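# Move clothes rail from wall hooks onto the counter

## Task

Lift the clothes rail free of both wall hooks and set it down lying flat on the counter. It must be no more than 30° off parallel to the wall, with its centre lying between the two hooks and 18 to 28 cm away from the wall. Release it and move the gripper away. It fails if the gripper still holds the rail at the end, or if the rail stays in place only because the robot is supporting it.

## Robot and tools

ROBOT. A single six-joint arm ends in a two-finger parallel gripper. Joints from base to tip, with ranges in rad: waist -6.283 to 6.283, shoulder -2.059 to 2.094, elbow -3.927 to 0.192 (it stops just before full extension), forearm roll -6.283 to 6.283, wrist pitch -1.693 to 3.142, wrist roll -6.283 to 6.283. The fingers point along the gripper's +z axis and close along its y axis. The reported hand position is the spot between the closed finger pads, roughly 2 cm behind the fingertips. Closing pushes the tips about 10 mm further along +z.

FRAMES. The scene frame has its origin on the table surface directly beneath the arm base. +z is up, and +y is to the left when facing along +x. The base may sit slightly tilted. Each result's state line gives end_effector_position in metres, end_effector_quat_wxyz, and velocities in m/s and rad/s, all in this frame. At long reach the printed position can be noticeably off.

execute_actions(actions). This is a list of actions run one after another. Each action is a table of up to 15 rows, and each row lasts one control step of 1/30 s. If a table has fewer than 15 rows, its last row repeats until 15 steps have run. A row is 7 numbers, each in [-1, 1], in this order: dx, dy, dz, rx, ry, rz, opening. The first six are an offset, not a pose. They are expressed in the gripper's own axes and measured from the gripper's pose at the start of that action. Every row in a table refers to that same start pose, not to the previous row. In the first action of a call, the start is the last pose reported in this scene. Scale: 1.0 = 0.6 m for dx, dy, dz. For rx, ry, rz, 1.0 = 180 degrees, and the three together form one rotation vector. opening is absolute: +1 is fully open (0.084 m) and -1 is fully closed. An empty list just returns state and images.

move(target, speed, blocking). The gripper follows a straight path toward one target, given as one 7-number row with the same layout and scale as above. The offsets are in gripper axes, measured from the pose in the latest result of this scene that reports one. speed is the top path speed in m/s, from 0.002 to 0.5 (default 0.25). Turning is capped at twice that figure in rad/s. The path runs 0.5 to 10 s, and if it would need longer it halts short of the target. Rotation takes the shorter direction. The opening is applied when the move starts. The path does not avoid obstacles. The real gripper lags, can drift off the path, and can exceed speed, especially near full reach. Faster contact hits harder, and a target set further beyond a contact presses harder. The result adds a move: line with the ending and the distance from target. done means it settled near target. Other endings include off_target, moving, held (a check blocked the final step) and fault. limits=paced means the sent pose was clipped. limits=held means some steps were blocked along the way; once they pass again, the arm may surge faster than speed. With blocking=false the call returns after 0.5 s while the arm continues. Then execute_actions and move are rejected until a result shows the move finished, so use wait or stop first.

wait(seconds). Takes 0 to 10 s. The scene runs while the last command is held. It ends early if a running move completes. stop() brakes a running move to rest. The arm needs stopping distance, more when fast. The fingers are not stopped. zoom_image(camera, region) gives a closer look at the latest image from cam_high or cam_low. region is [x0, y0, x1, y1] in pixels, with the origin at the top-left and a maximum size of 504 x 504. finished_scene(scene) ends the current scene (pass its number) and cannot be undone. The goal must already be met and stay met.

CONTROL DETAILS. On every step the commanded pose is clipped to within 70 mm and 16 degrees of the measured pose. Damped inverse kinematics then chases it, putting position ahead of orientation. A far target therefore needs several actions. After an action the arm goes no further than the last clipped pose, so send the remainder next time. The Hand target line shows the pose currently being driven toward. A pose unreachable line means the clearance check changed or blocked the command. Any mounting block or post counts as part of the arm for that check.

GRIPPING. grip_measured is the actual finger opening, on the command scale. To keep hold, command an opening well below grip_measured. The bigger the gap, the stronger the squeeze, up to about 24 N per pad for objects up to about 6 cm wide. Fast closing can overshoot. Sending grip_measured itself still squeezes lightly, and wide parts may slip.

LIMITS TO RESPECT. Joint load limits in N m are waist 43.5, shoulder 43.5, elbow 26.1, forearm roll 26.1, wrist pitch 17.4, wrist roll 17.4, and a carried object's weight adds to them. Hitting one causes a torque fault: the arm backs off, freezes for 10 s, and the rest of the call is dropped. Joint torque readings include the drive's full output, with per-unit offset, scaling and noise. A torque fault is not judged from these readings. Carrying loads heats motors. A MOTOR HOT warning appears from 65 °C, and at 80 °C an OVER-TEMPERATURE FAULT brakes the arm until it cools. Occasional disturbances may tug a held part or nudge loose items. Avoid dropping, slamming, hard hits, strong pushing, and anything leaving the table, which is a failure.

CAMERAS. cam_high and cam_low images are 896x504 each, returned in that order. Calibration, OpenCV style: cam_high K=[[566.751,0,446.415],[0,566.751,250.415],[0,0,1]], pos_world=[0.24929,-0.00454038,1.38664], looking down. cam_low K=[[491.139,0,451.557],[0,491.139,253.197],[0,0,1]], pos_world=[-0.175887,1.09122,0.294357], a low side view. Actual poses may be off by a couple of degrees and several millimetres.

Each tool is called after "Emit:" by a JSON object that holds its "api" and its "payload".

## Session

I'll start by looking at the current state of the scene.

Emit:
{"api": "execute_actions", "payload": {"actions": []}}

Scene clock: 0.00 s.
end_effector_position=(+0.1899, -0.3625, +0.2648) grip_measured=+1.00 end_effector_quat_wxyz=(-0.135, +0.916, +0.377, -0.030) end_effector_velocity=(-0.000, -0.000, +0.000) end_effector_angular_velocity=(-0.001, -0.001, -0.001)
Joint positions: [-1.027 -0.032 -1.091 -0.004  1.36  -1.888  0.084]
Joint velocities: [-0.001 -0.001  0.     0.    -0.001 -0.     0.   ]
Joint torques (N m, as the arm reports them, + toward a larger angle): no reading
Motor temperatures (°C, as the motors report them): [39 36 34 37 37 39]
Hand target: +0.190, -0.363, +0.265; -0.135, +0.916, +0.377, -0.030

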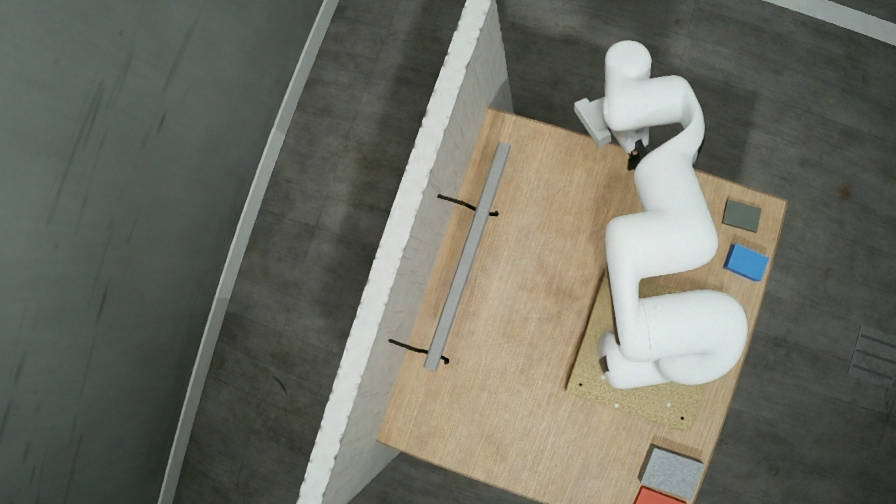

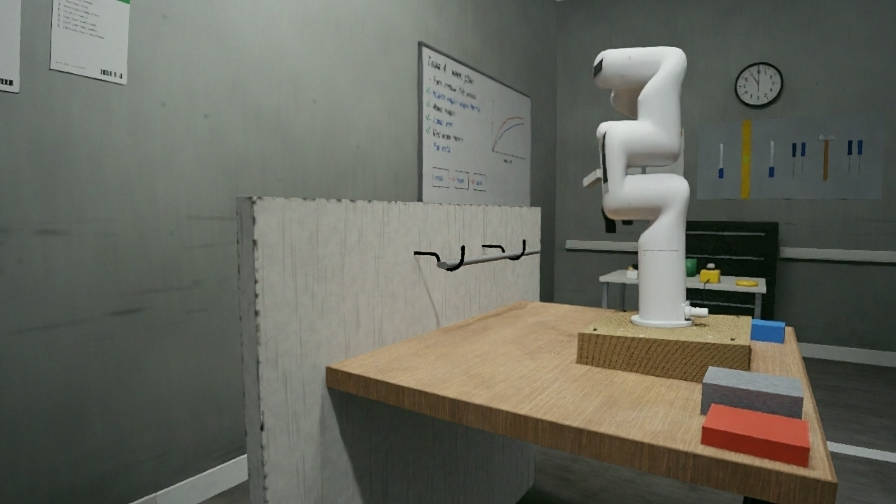

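Emit:
{"api": "zoom_image", "payload": {"camera": "cam_high", "region": [340, 100, 600, 400]}}

Emit:
{"api": "zoom_image", "payload": {"camera": "cam_low", "region": [380, 200, 580, 320]}}

Region (340, 100, 600, 400) of cam_high's 896x504 image, scaled by 1.680, with more detail than that image has; it fills the left 437 columns of this view, and the rest is white.

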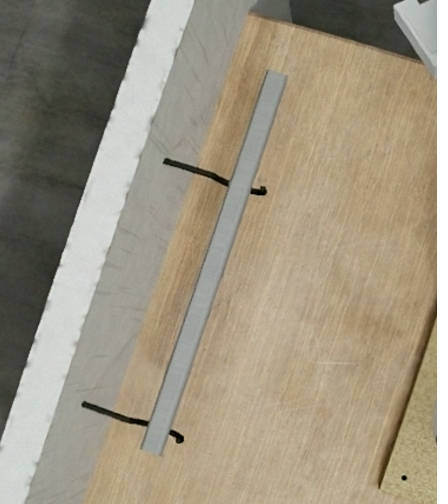

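Region (380, 200, 580, 320) of cam_low's 896x504 image, scaled by 2.520, with more detail than that image has; it fills the top 302 rows of this view, and the rest is white.

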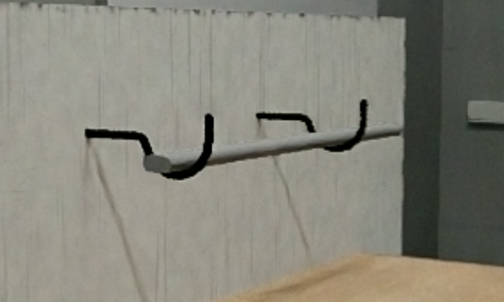

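Emit:
{"api": "zoom_image", "payload": {"camera": "cam_low", "region": [400, 230, 480, 290]}}

Emit:
{"api": "zoom_image", "payload": {"camera": "cam_low", "region": [470, 225, 550, 285]}}

Emit:
{"api": "zoom_image", "payload": {"camera": "cam_high", "region": [370, 310, 470, 390]}}

Emit:
{"api": "zoom_image", "payload": {"camera": "cam_high", "region": [420, 130, 540, 240]}}

Region (400, 230, 480, 290) of cam_low's 896x504 image, scaled by 6.300, with more detail than that image has; it fills the top 378 rows of this view, and the rest is white.

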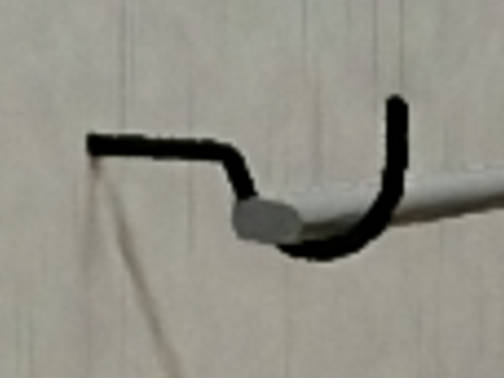

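Region (470, 225, 550, 285) of cam_low's 896x504 image, scaled by 6.300, with more detail than that image has; it fills the top 378 rows of this view, and the rest is white.

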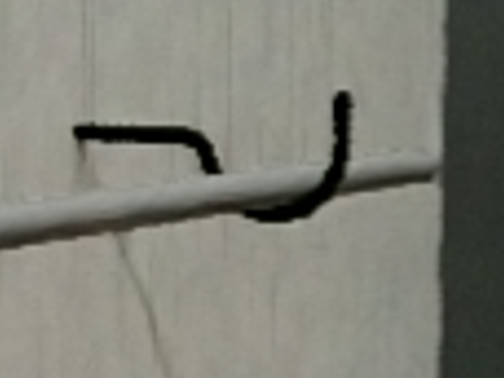

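Region (370, 310, 470, 390) of cam_high's 896x504 image, scaled by 5.040, with more detail than that image has; it fills the top 403 rows of this view, and the rest is white.

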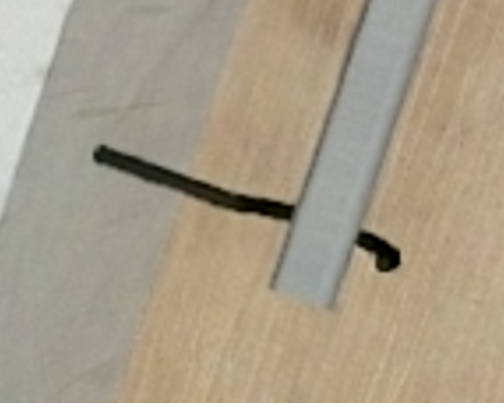

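Region (420, 130, 540, 240) of cam_high's 896x504 image, scaled by 4.200, with more detail than that image has; it fills the top 462 rows of this view, and the rest is white.

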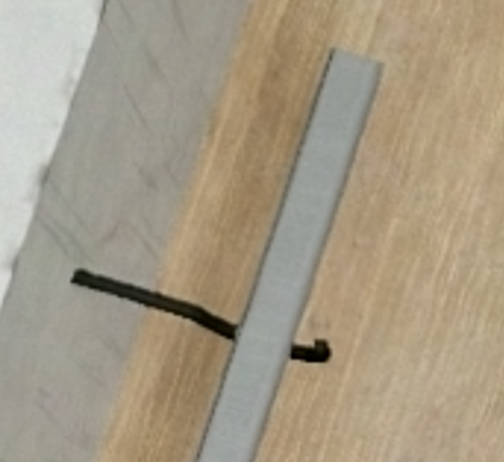

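Emit:
{"api": "zoom_image", "payload": {"camera": "cam_high", "region": [550, 30, 730, 200]}}

Emit:
{"api": "zoom_image", "payload": {"camera": "cam_low", "region": [560, 120, 700, 260]}}

Region (550, 30, 730, 200) of cam_high's 896x504 image, scaled by 2.800, with more detail than that image has.

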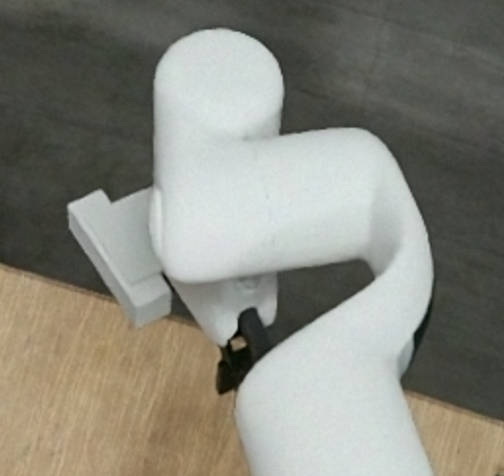

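Region (560, 120, 700, 260) of cam_low's 896x504 image, scaled by 3.600, with more detail than that image has.

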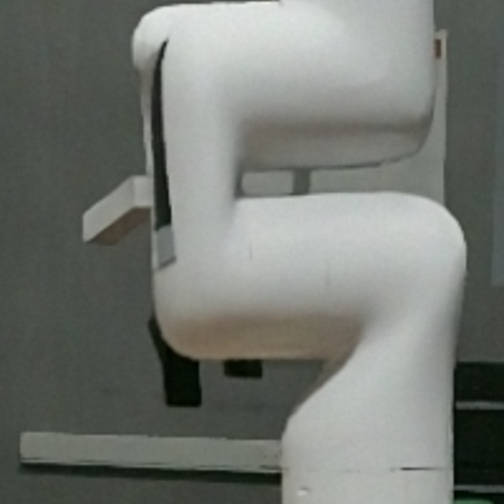

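Emit:
{"api": "move", "payload": {"target": [0.6314, -0.1071, 0.0171, -0.0765, -0.0487, -0.2498, 1.0], "speed": 0.3}}

Scene clock: 76.27 s.
end_effector_position=(+0.4148, -0.0523, +0.2893) grip_measured=+1.00 end_effector_quat_wxyz=(-0.001, +0.708, +0.707, -0.000) end_effector_velocity=(+0.001, +0.002, +0.001) end_effector_angular_velocity=(-0.001, -0.001, +0.004)
Joint positions: [-0.036 -0.28  -0.882 -0.012  1.112 -1.678  0.084]
Joint velocities: [ 0.005  0.002 -0.004 -0.001  0.001  0.002  0.   ]
Joint torques (N m, as the arm reports them, + toward a larger angle): [ -1.14 -12.19 -15.09  -0.71  -1.98  -0.02]
Motor temperatures (°C, as the motors report them): [39 37 39 37 37 39]
Hand target: +0.415, -0.052, +0.289; -0.001, +0.707, +0.707, -0.000
Off the commanded pose: 0.001 m, 0 deg.
move: done

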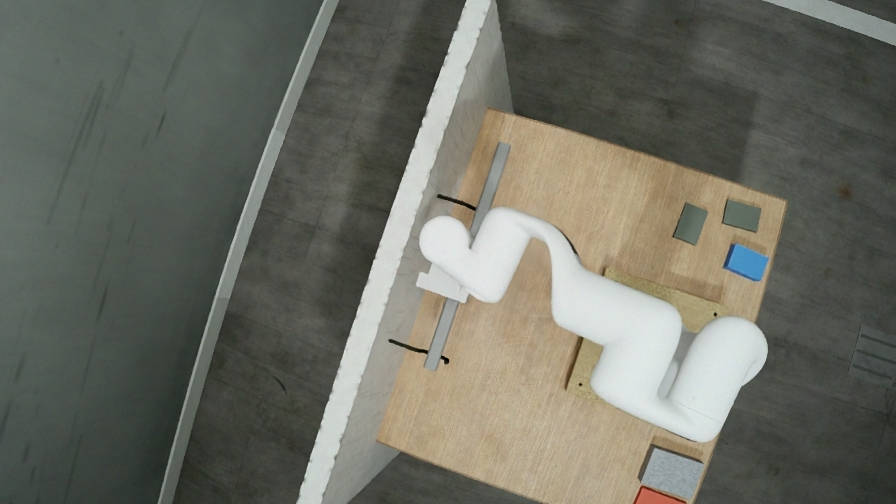

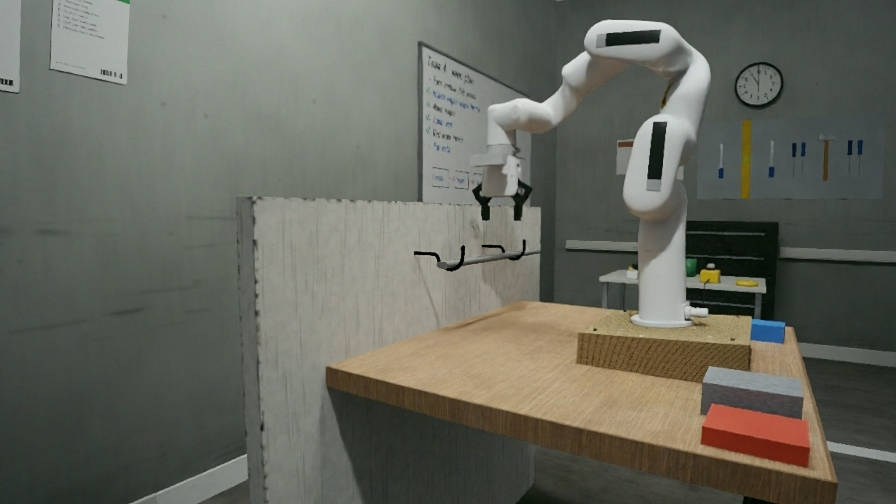

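Emit:
{"api": "zoom_image", "payload": {"camera": "cam_low", "region": [420, 140, 560, 280]}}

Emit:
{"api": "zoom_image", "payload": {"camera": "cam_high", "region": [380, 130, 560, 380]}}

Region (420, 140, 560, 280) of cam_low's 896x504 image, scaled by 3.600, with more detail than that image has.

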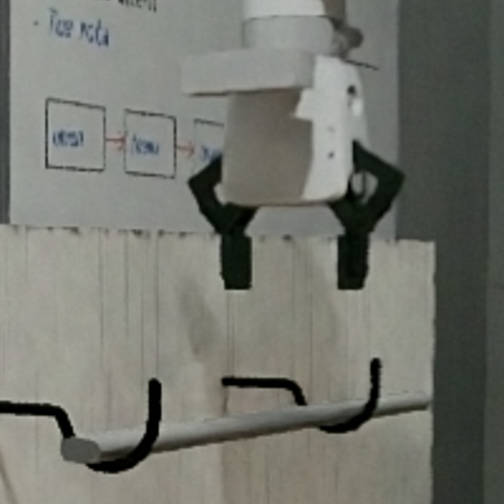

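Region (380, 130, 560, 380) of cam_high's 896x504 image, scaled by 2.016, with more detail than that image has; it fills the left 363 columns of this view, and the rest is white.

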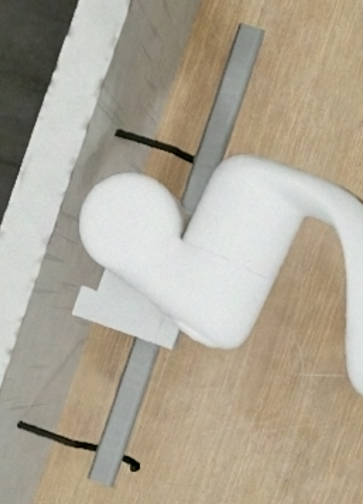

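Emit:
{"api": "move", "payload": {"target": [-0.0062, 0.022, 0.0905, 0, 0, 0, 0.6], "speed": 0.15}}

Scene clock: 109.00 s.
end_effector_position=(+0.4281, -0.0562, +0.2355) grip_measured=+0.59 end_effector_quat_wxyz=(-0.000, +0.708, +0.706, +0.000) end_effector_velocity=(-0.001, +0.001, -0.003) end_effector_angular_velocity=(+0.001, +0.007, +0.003)
Joint positions: [-0.043 -0.173 -0.828 -0.013  0.95  -1.683  0.069]
Joint velocities: [ 0.003  0.004  0.004 -0.    -0.001  0.    -0.   ]
Joint torques (N m, as the arm reports them, + toward a larger angle): [ -1.02 -13.85 -14.6   -0.59  -1.71   0.02]
Motor temperatures (°C, as the motors report them): [39 37 39 37 37 39]
Hand target: +0.428, -0.056, +0.235; -0.001, +0.708, +0.706, -0.000
Off the commanded pose: 0.001 m, 0 deg.
move: done

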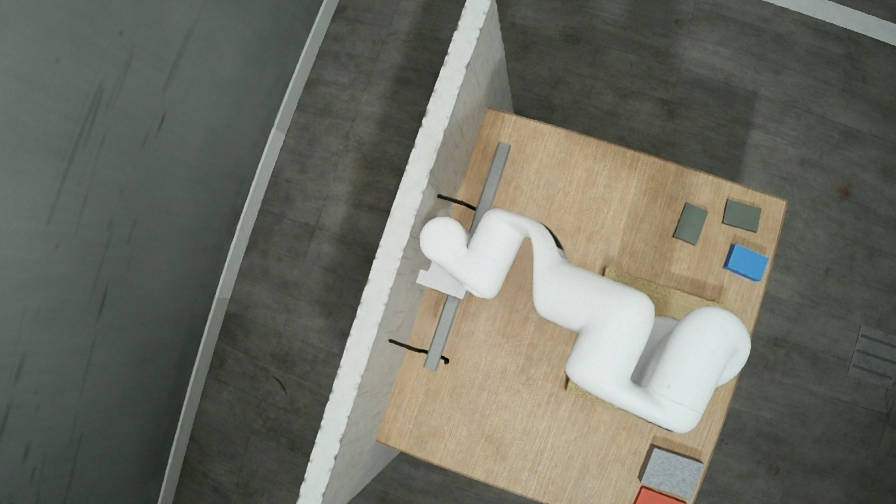

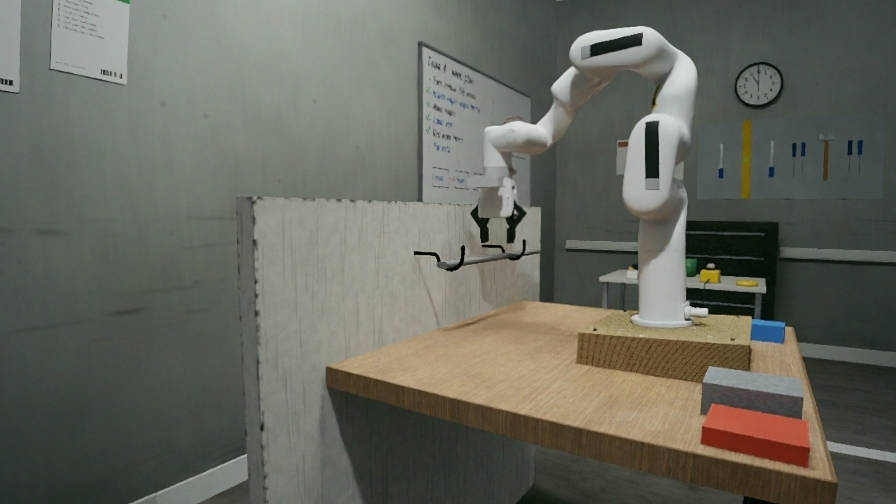

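Emit:
{"api": "zoom_image", "payload": {"camera": "cam_low", "region": [420, 150, 560, 290]}}

Emit:
{"api": "zoom_image", "payload": {"camera": "cam_high", "region": [390, 180, 530, 340]}}

Region (420, 150, 560, 290) of cam_low's 896x504 image, scaled by 3.600, with more detail than that image has.

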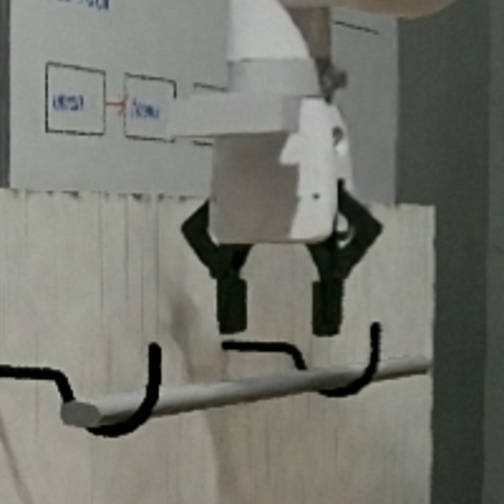

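Region (390, 180, 530, 340) of cam_high's 896x504 image, scaled by 3.150, with more detail than that image has; it fills the left 441 columns of this view, and the rest is white.

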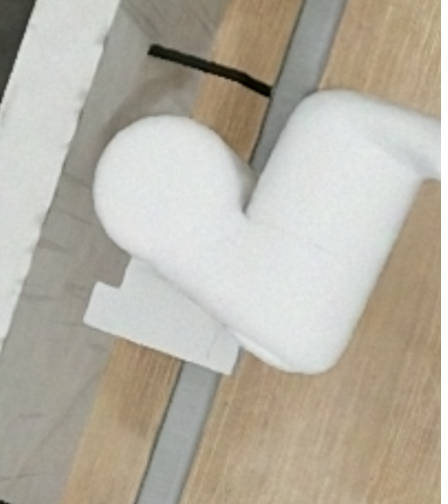

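Emit:
{"api": "move", "payload": {"target": [0, -0.003, 0.0658, 0, 0, 0, 0.6], "speed": 0.08}}

Scene clock: 128.53 s.
end_effector_position=(+0.4265, -0.0563, +0.1964) grip_measured=+0.59 end_effector_quat_wxyz=(+0.000, +0.708, +0.706, +0.000) end_effector_velocity=(+0.000, -0.000, -0.001) end_effector_angular_velocity=(-0.000, -0.002, -0.000)
Joint positions: [-0.045 -0.115 -0.767 -0.014  0.83  -1.683  0.069]
Joint velocities: [-0.     0.001  0.002 -0.    -0.005  0.    -0.   ]
Joint torques (N m, as the arm reports them, + toward a larger angle): [ -0.58 -13.8  -13.83  -0.15  -1.94   0.12]
Motor temperatures (°C, as the motors report them): [39 37 39 37 37 39]
Hand target: +0.426, -0.056, +0.196; -0.000, +0.708, +0.706, +0.000
Off the commanded pose: 0.000 m, 0 deg.
move: done

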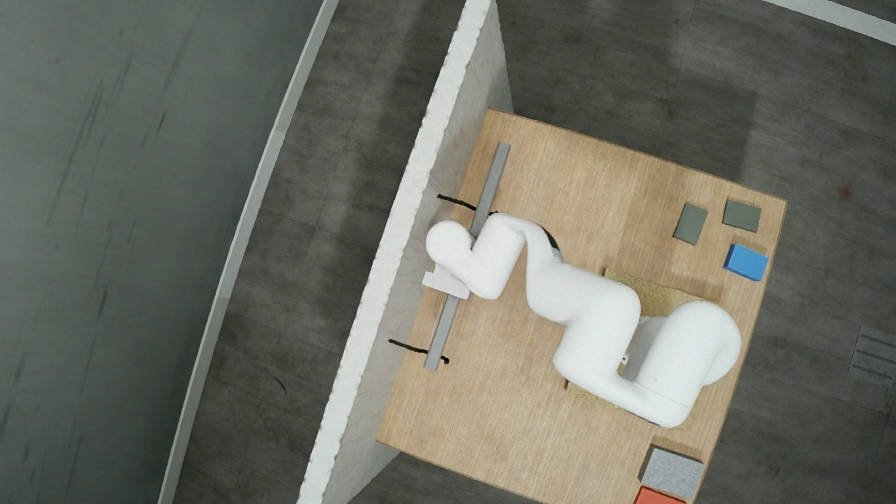

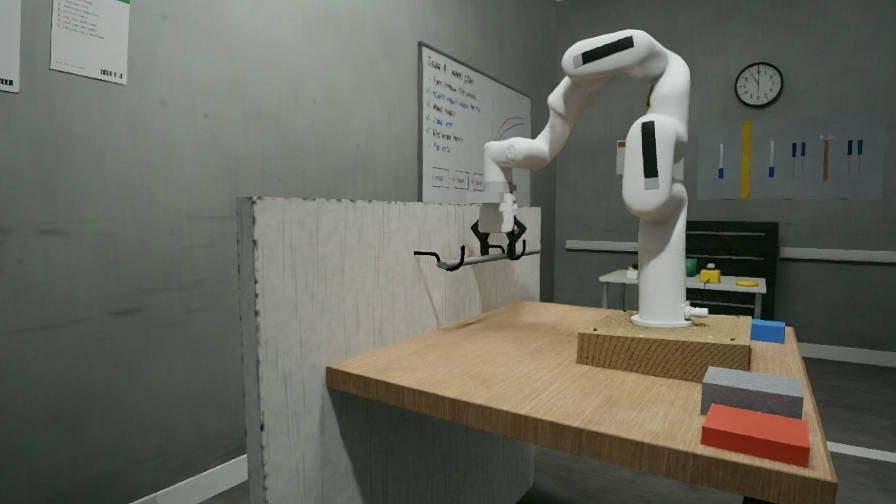

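Emit:
{"api": "zoom_image", "payload": {"camera": "cam_low", "region": [460, 200, 545, 275]}}

Region (460, 200, 545, 275) of cam_low's 896x504 image, scaled by 5.929, with more detail than that image has; it fills the top 445 rows of this view, and the rest is white.

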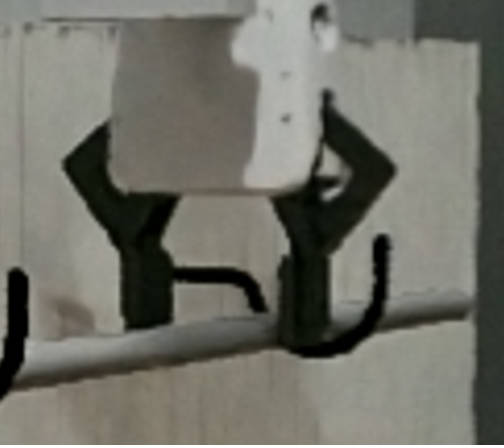

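Emit:
{"api": "execute_actions", "payload": {"actions": [[[0,0,0.001,0,0,0,0.55],[0,0,0.002,0,0,0,0.5],[0,0,0.003,0,0,0,0.45],[0,0,0.004,0,0,0,0.4],[0,0,0.005,0,0,0,0.35],[0,0,0.005,0,0,0,0.3],[0,0,0.005,0,0,0,0.25],[0,0,0.005,0,0,0,0.2],[0,0,0.005,0,0,0,0.15],[0,0,0.005,0,0,0,0.1],[0,0,0.005,0,0,0,0.05],[0,0,0.005,0,0,0,0.0],[0,0,0.005,0,0,0,-0.05],[0,0,0.005,0,0,0,-0.1],[0,0,0.005,0,0,0,-0.1]]]}}

Scene clock: 144.43 s.
end_effector_position=(+0.4266, -0.0563, +0.1935) grip_measured=-0.07 end_effector_quat_wxyz=(+0.000, +0.708, +0.706, +0.001) end_effector_velocity=(+0.010, -0.001, +0.005) end_effector_angular_velocity=(-0.003, -0.030, +0.001)
Joint positions: [-0.046 -0.109 -0.764 -0.014  0.821 -1.683  0.041]
Joint velocities: [ 0.001  0.001 -0.012  0.    -0.019 -0.    -0.037]
Joint torques (N m, as the arm reports them, + toward a larger angle): [ -1.44 -13.8  -13.13  -0.37  -1.33   0.04]
Motor temperatures (°C, as the motors report them): [39 37 39 37 37 39]
Hand target: +0.426, -0.056, +0.193; +0.000, +0.708, +0.706, +0.000
Off the commanded pose: 0.000 m, 0 deg.

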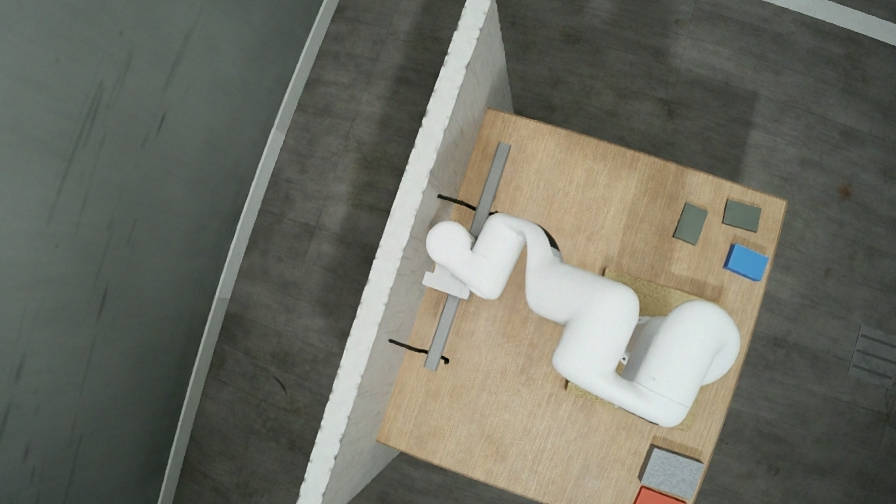

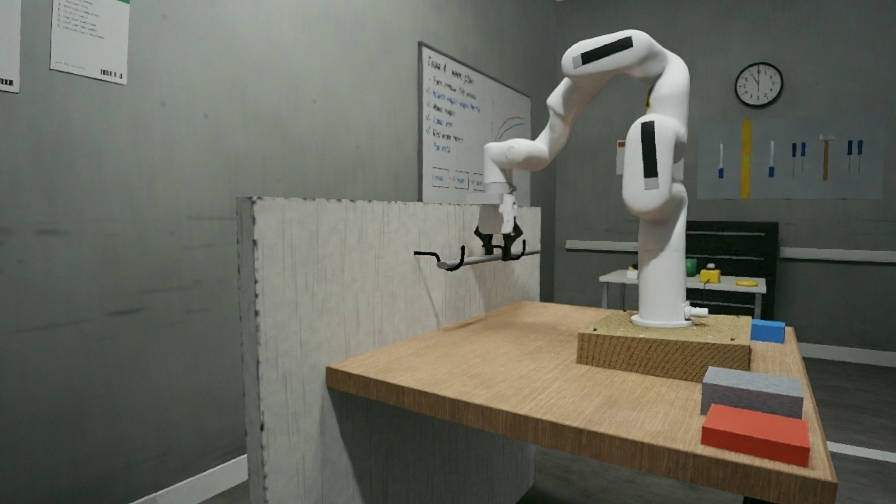

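Emit:
{"api": "wait", "payload": {"seconds": 0}}

Emit:
{"api": "zoom_image", "payload": {"camera": "cam_low", "region": [430, 200, 545, 280]}}

Scene clock: 146.17 s.
end_effector_position=(+0.4262, -0.0563, +0.1933) grip_measured=-0.11 end_effector_quat_wxyz=(-0.000, +0.708, +0.706, +0.000) end_effector_velocity=(+0.001, -0.000, +0.001) end_effector_angular_velocity=(-0.001, -0.003, -0.000)
Joint positions: [-0.046 -0.109 -0.763 -0.014  0.821 -1.683  0.039]
Joint velocities: [-0.    -0.001 -0.001 -0.    -0.001 -0.    -0.   ]
Joint torques (N m, as the arm reports them, + toward a larger angle): [ -1.72 -13.91 -14.37  -0.63  -1.87   0.11]
Motor temperatures (°C, as the motors report them): [39 37 39 37 37 39]
Hand target: +0.426, -0.056, +0.193; +0.000, +0.708, +0.706, +0.000
Off the commanded pose: 0.000 m, 0 deg.

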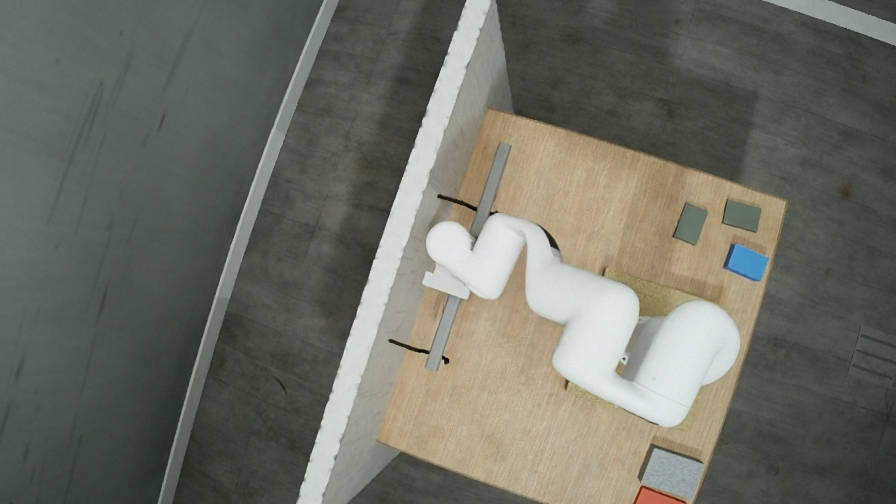

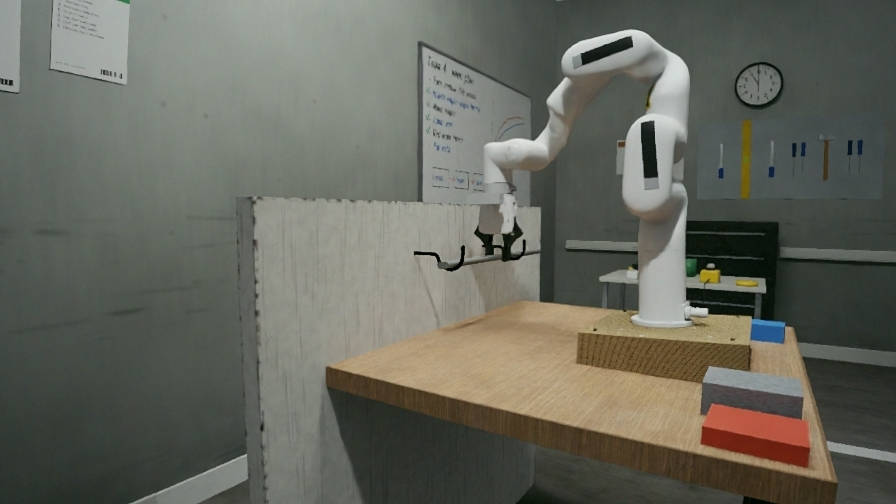

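Region (430, 200, 545, 280) of cam_low's 896x504 image, scaled by 4.383, with more detail than that image has; it fills the top 351 rows of this view, and the rest is white.

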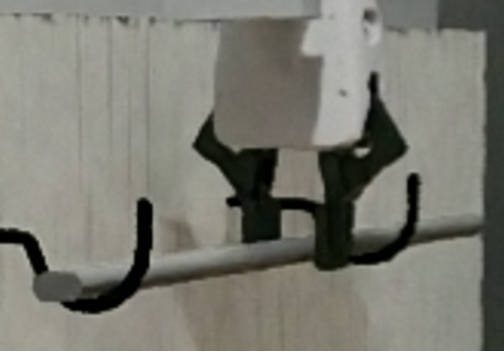

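Emit:
{"api": "execute_actions", "payload": {"actions": [[[-0.001,0.002,0,0,0,0,-0.1],[-0.002,0.004,0,0,0,0,-0.1],[-0.004,0.006,0,0,0,0,-0.1],[-0.006,0.008,0,0,0,0,-0.1],[-0.008,0.0092,0,0,0,0,-0.1],[-0.01,0.0092,0,0,0,0,-0.1],[-0.01,0.0092,0,0,0,0,-0.1],[-0.01,0.0092,0,0,0,0,-0.1],[-0.01,0.0092,0,0,0,0,-0.13],[-0.01,0.0092,0,0,0,0,-0.16],[-0.01,0.0092,0,0,0,0,-0.19],[-0.01,0.0092,0,0,0,0,-0.22],[-0.01,0.0092,0,0,0,0,-0.25],[-0.01,0.0092,0,0,0,0,-0.28],[-0.01,0.0092,0,0,0,0,-0.31]],[[0,0,0,0,0,0,-0.34],[0,0,0,0,0,0,-0.37],[0,0,0,0,0,0,-0.40],[0,0,0,0,0,0,-0.43],[0,0,0,0,0,0,-0.46],[0,0,0,0,0,0,-0.5],[0,0,0,0,0,0,-0.55],[0,0,0,0,0,0,-0.6],[0,0,0,0,0,0,-0.65],[0,0,0,0,0,0,-0.7],[0,0,0,0,0,0,-0.76],[0,0,0,0,0,0,-0.82],[0,0,0,0,0,0,-0.88],[0,0,0,0,0,0,-0.94],[0,0,0,0,0,0,-1.0]]]}}

Scene clock: 162.57 s.
end_effector_position=(+0.4314, -0.0622, +0.1932) grip_measured=-0.34 end_effector_quat_wxyz=(-0.000, +0.708, +0.706, -0.000) end_effector_velocity=(+0.001, -0.000, +0.000) end_effector_angular_velocity=(-0.000, -0.002, -0.001)
Joint positions: [-0.058 -0.089 -0.785 -0.014  0.824 -1.696  0.029]
Joint velocities: [-0.001  0.    -0.    -0.    -0.002 -0.    -0.   ]
Joint torques (N m, as the arm reports them, + toward a larger angle): [ -1.05 -13.88 -14.44  -0.13  -3.02  -0.13]
Motor temperatures (°C, as the motors report them): [39 37 39 37 37 39]
Hand target: +0.432, -0.062, +0.193; -0.000, +0.708, +0.706, +0.000
Off the commanded pose: 0.000 m, 0 deg.

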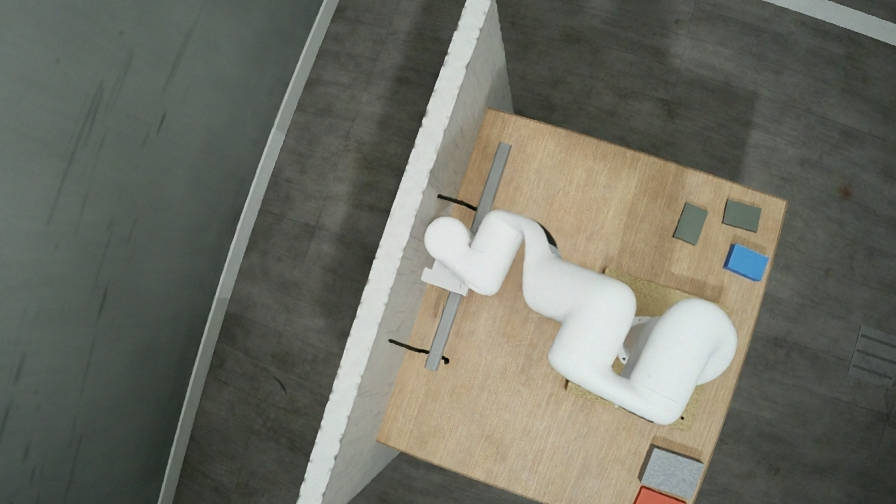

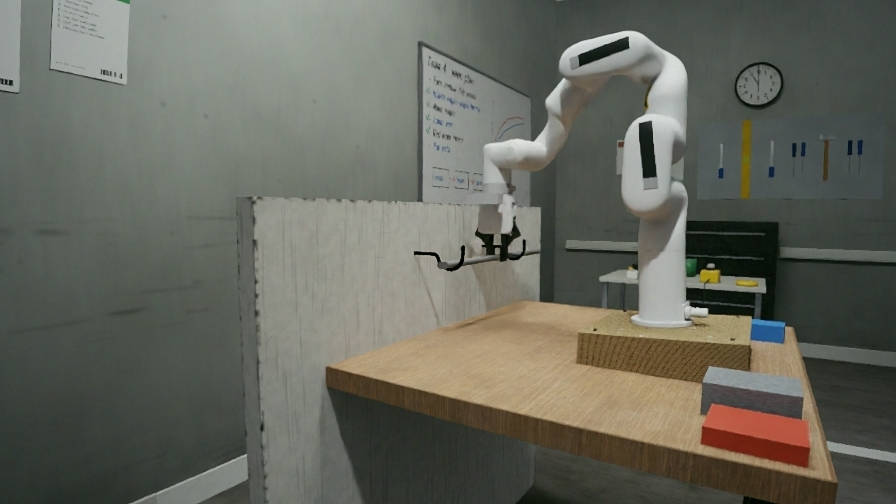

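Emit:
{"api": "move", "payload": {"target": [0, 0, -0.1167, 0, 0, 0, -1.0], "speed": 0.1}}

Scene clock: 170.57 s.
end_effector_position=(+0.4313, -0.0620, +0.2625) grip_measured=-0.34 end_effector_quat_wxyz=(-0.001, +0.708, +0.707, -0.000) end_effector_velocity=(+0.001, -0.000, +0.002) end_effector_angular_velocity=(-0.000, -0.002, -0.000)
Joint positions: [-0.055 -0.192 -0.891 -0.011  1.034 -1.697  0.029]
Joint velocities: [ 0.    -0.001 -0.004  0.     0.003 -0.    -0.   ]
Joint torques (N m, as the arm reports them, + toward a larger angle): [ -0.83 -14.77 -16.4   -0.68  -2.04  -0.08]
Motor temperatures (°C, as the motors report them): [39 37 39 37 37 39]
Hand target: +0.432, -0.062, +0.263; -0.001, +0.708, +0.707, +0.000
Off the commanded pose: 0.001 m, 0 deg.
move: done

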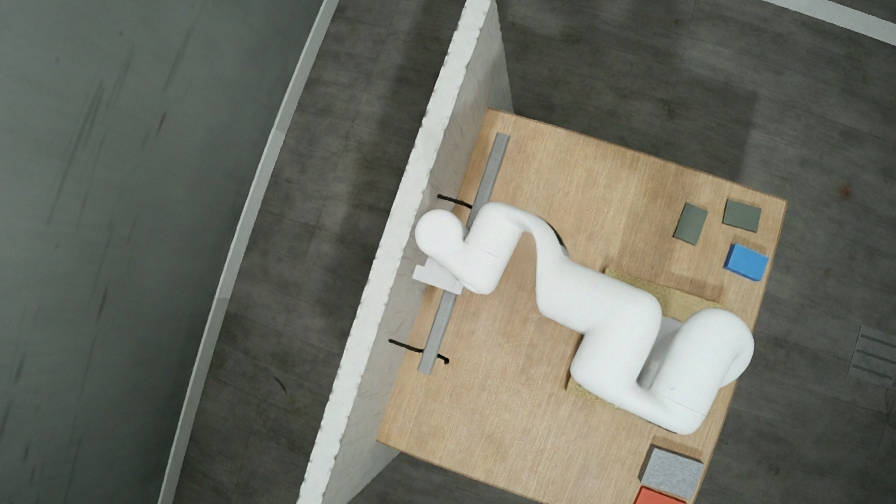

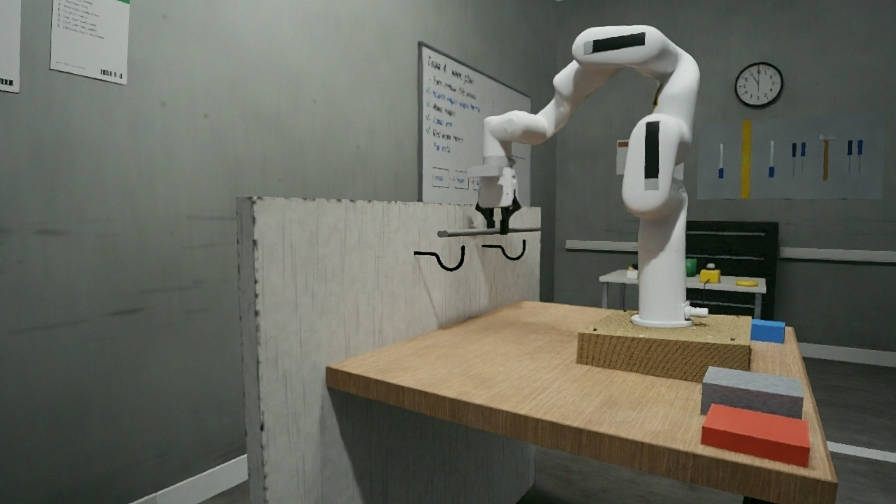

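Emit:
{"api": "move", "payload": {"target": [0.045, -0.1522, 0.0, 0, 0, 0, -1.0], "speed": 0.15}}

Scene clock: 174.43 s.
end_effector_position=(+0.3402, -0.0348, +0.2627) grip_measured=-0.34 end_effector_quat_wxyz=(-0.001, +0.708, +0.707, -0.000) end_effector_velocity=(-0.002, +0.001, -0.001) end_effector_angular_velocity=(+0.000, +0.003, +0.000)
Joint positions: [-0.009 -0.532 -0.587 -0.014  1.071 -1.65   0.029]
Joint velocities: [ 0.001 -0.006  0.005 -0.     0.004  0.001  0.   ]
Joint torques (N m, as the arm reports them, + toward a larger angle): [ -0.76  -8.29 -16.14  -0.56  -2.4   -0.01]
Motor temperatures (°C, as the motors report them): [39 37 40 37 37 39]
Hand target: +0.340, -0.035, +0.263; -0.001, +0.708, +0.707, -0.000
Off the commanded pose: 0.000 m, 0 deg.
move: done

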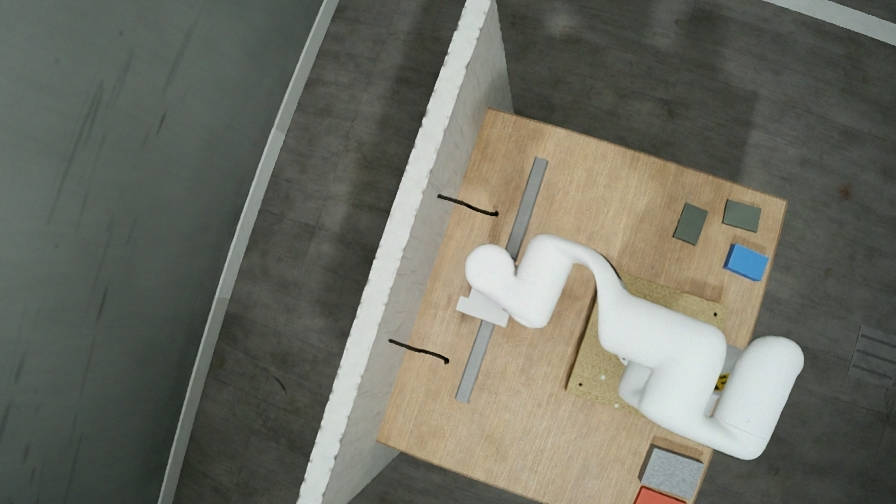

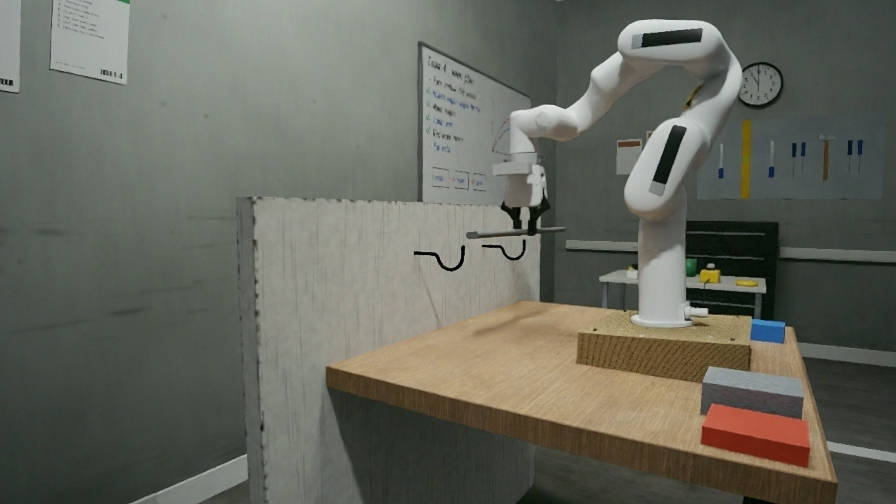

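Emit:
{"api": "move", "payload": {"target": [0.0333, -0.067, 0.3628, 0, 0, 0, -1.0], "speed": 0.2}}

Scene clock: 178.03 s.
end_effector_position=(+0.2994, -0.0155, +0.0456) grip_measured=-0.34 end_effector_quat_wxyz=(-0.000, +0.708, +0.706, -0.001) end_effector_velocity=(-0.001, +0.001, -0.002) end_effector_angular_velocity=(-0.001, +0.003, +0.002)
Joint positions: [ 0.02  -0.01  -0.247 -0.071  0.209 -1.556  0.029]
Joint velocities: [ 0.001  0.007  0.    -0.008 -0.004  0.007 -0.   ]
Joint torques (N m, as the arm reports them, + toward a larger angle): [ -1.46 -12.04  -8.36   0.21  -2.33  -0.03]
Motor temperatures (°C, as the motors report them): [39 37 40 37 37 39]
Hand target: +0.299, -0.015, +0.045; -0.001, +0.708, +0.706, -0.001
Off the commanded pose: 0.001 m, 0 deg.
move: done

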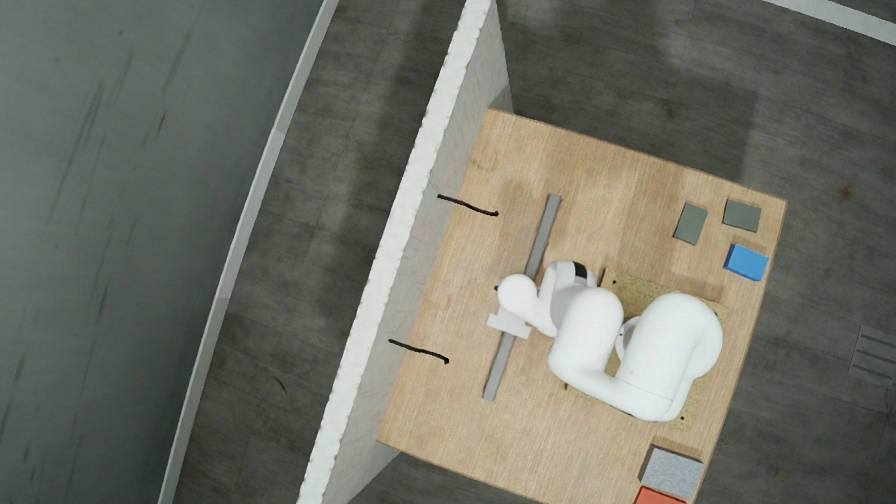

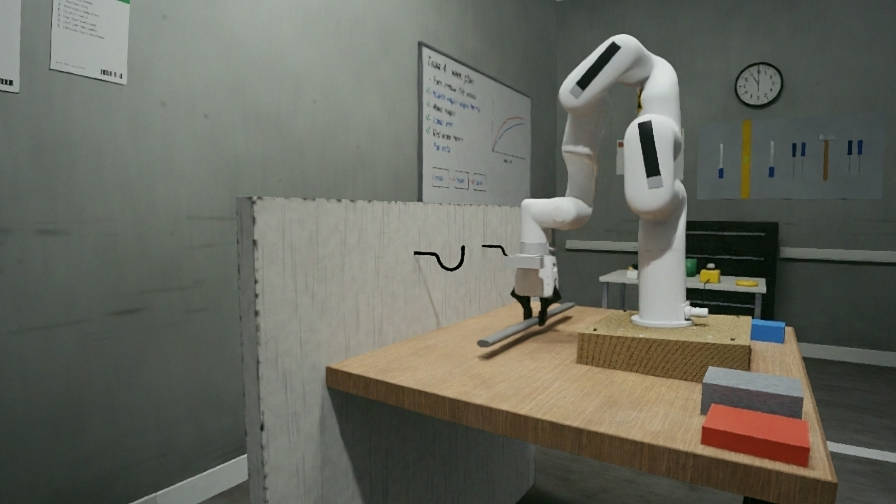

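Emit:
{"api": "zoom_image", "payload": {"camera": "cam_low", "region": [460, 270, 590, 370]}}

Emit:
{"api": "zoom_image", "payload": {"camera": "cam_high", "region": [360, 100, 620, 460]}}

Region (460, 270, 590, 370) of cam_low's 896x504 image, scaled by 3.877, with more detail than that image has; it fills the top 388 rows of this view, and the rest is white.

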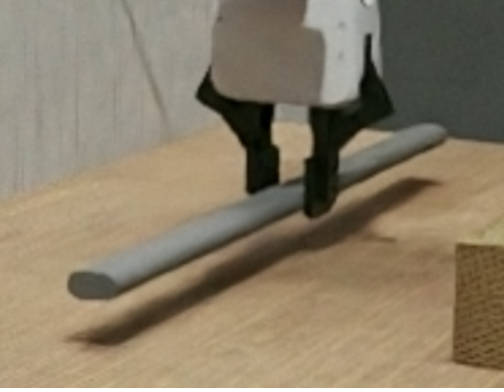

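Region (360, 100, 620, 460) of cam_high's 896x504 image, scaled by 1.400, with more detail than that image has.

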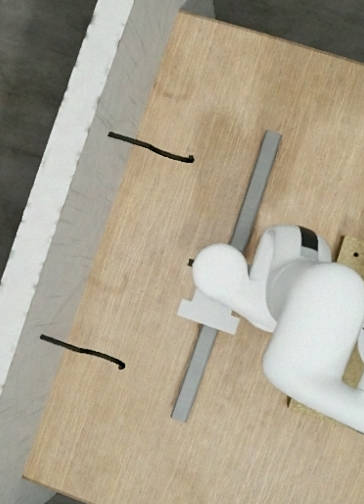

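Emit:
{"api": "move", "payload": {"target": [0, 0, 0.0293, 0, 0, 0, -1.0], "speed": 0.04}}

Emit:
{"api": "zoom_image", "payload": {"camera": "cam_low", "region": [460, 270, 590, 370]}}

Scene clock: 192.30 s.
end_effector_position=(+0.2995, -0.0155, +0.0282) grip_measured=-0.34 end_effector_quat_wxyz=(-0.000, +0.708, +0.706, -0.001) end_effector_velocity=(+0.001, -0.000, -0.000) end_effector_angular_velocity=(-0.002, -0.004, -0.001)
Joint positions: [ 0.009  0.08  -0.26  -0.108  0.132 -1.53   0.029]
Joint velocities: [-0.004  0.004 -0.002 -0.018 -0.006  0.015  0.   ]
Joint torques (N m, as the arm reports them, + toward a larger angle): [ -1.2  -12.74  -7.35  -0.62  -2.    -0.24]
Motor temperatures (°C, as the motors report them): [39 37 38 37 37 39]
Hand target: +0.299, -0.016, +0.028; -0.000, +0.708, +0.706, -0.001
Off the commanded pose: 0.000 m, 0 deg.
move: done

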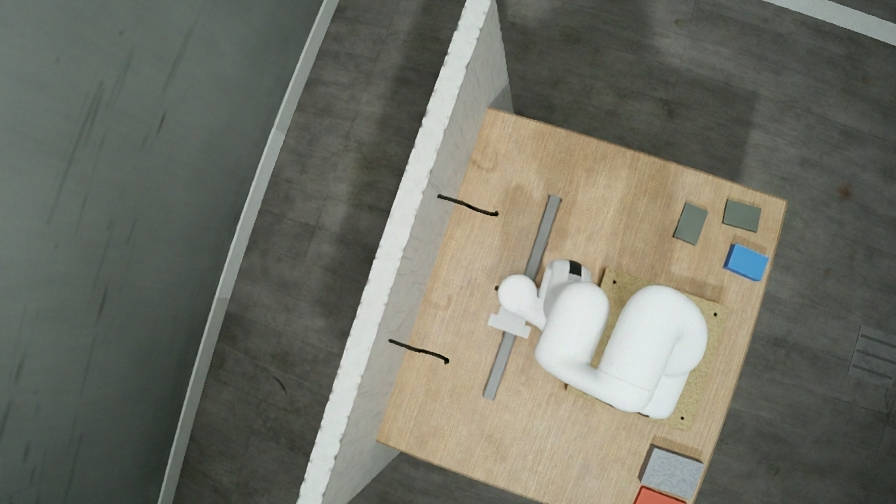

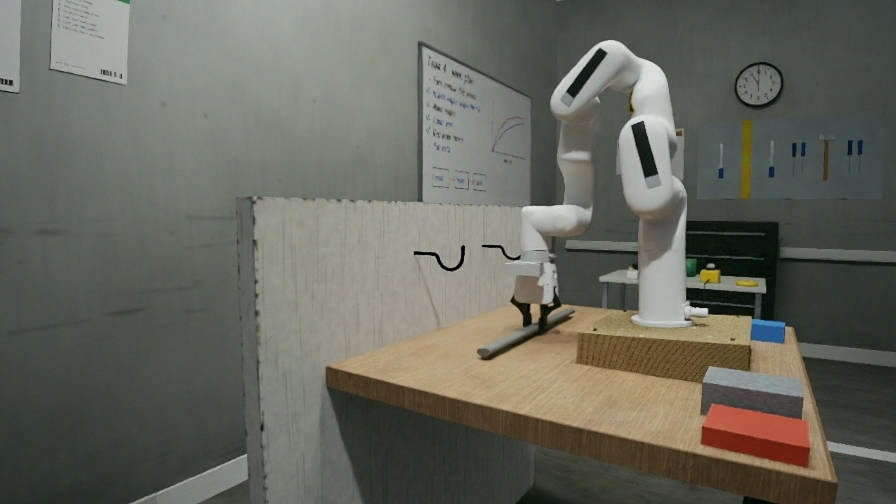

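Region (460, 270, 590, 370) of cam_low's 896x504 image, scaled by 3.877, with more detail than that image has; it fills the top 388 rows of this view, and the rest is white.

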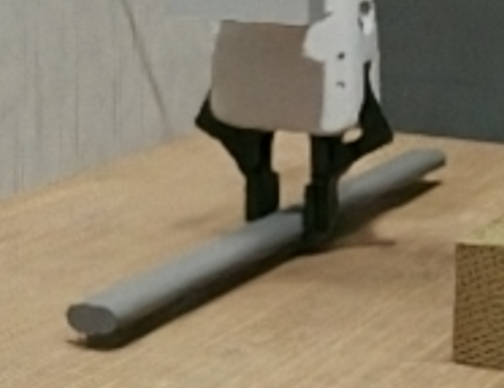

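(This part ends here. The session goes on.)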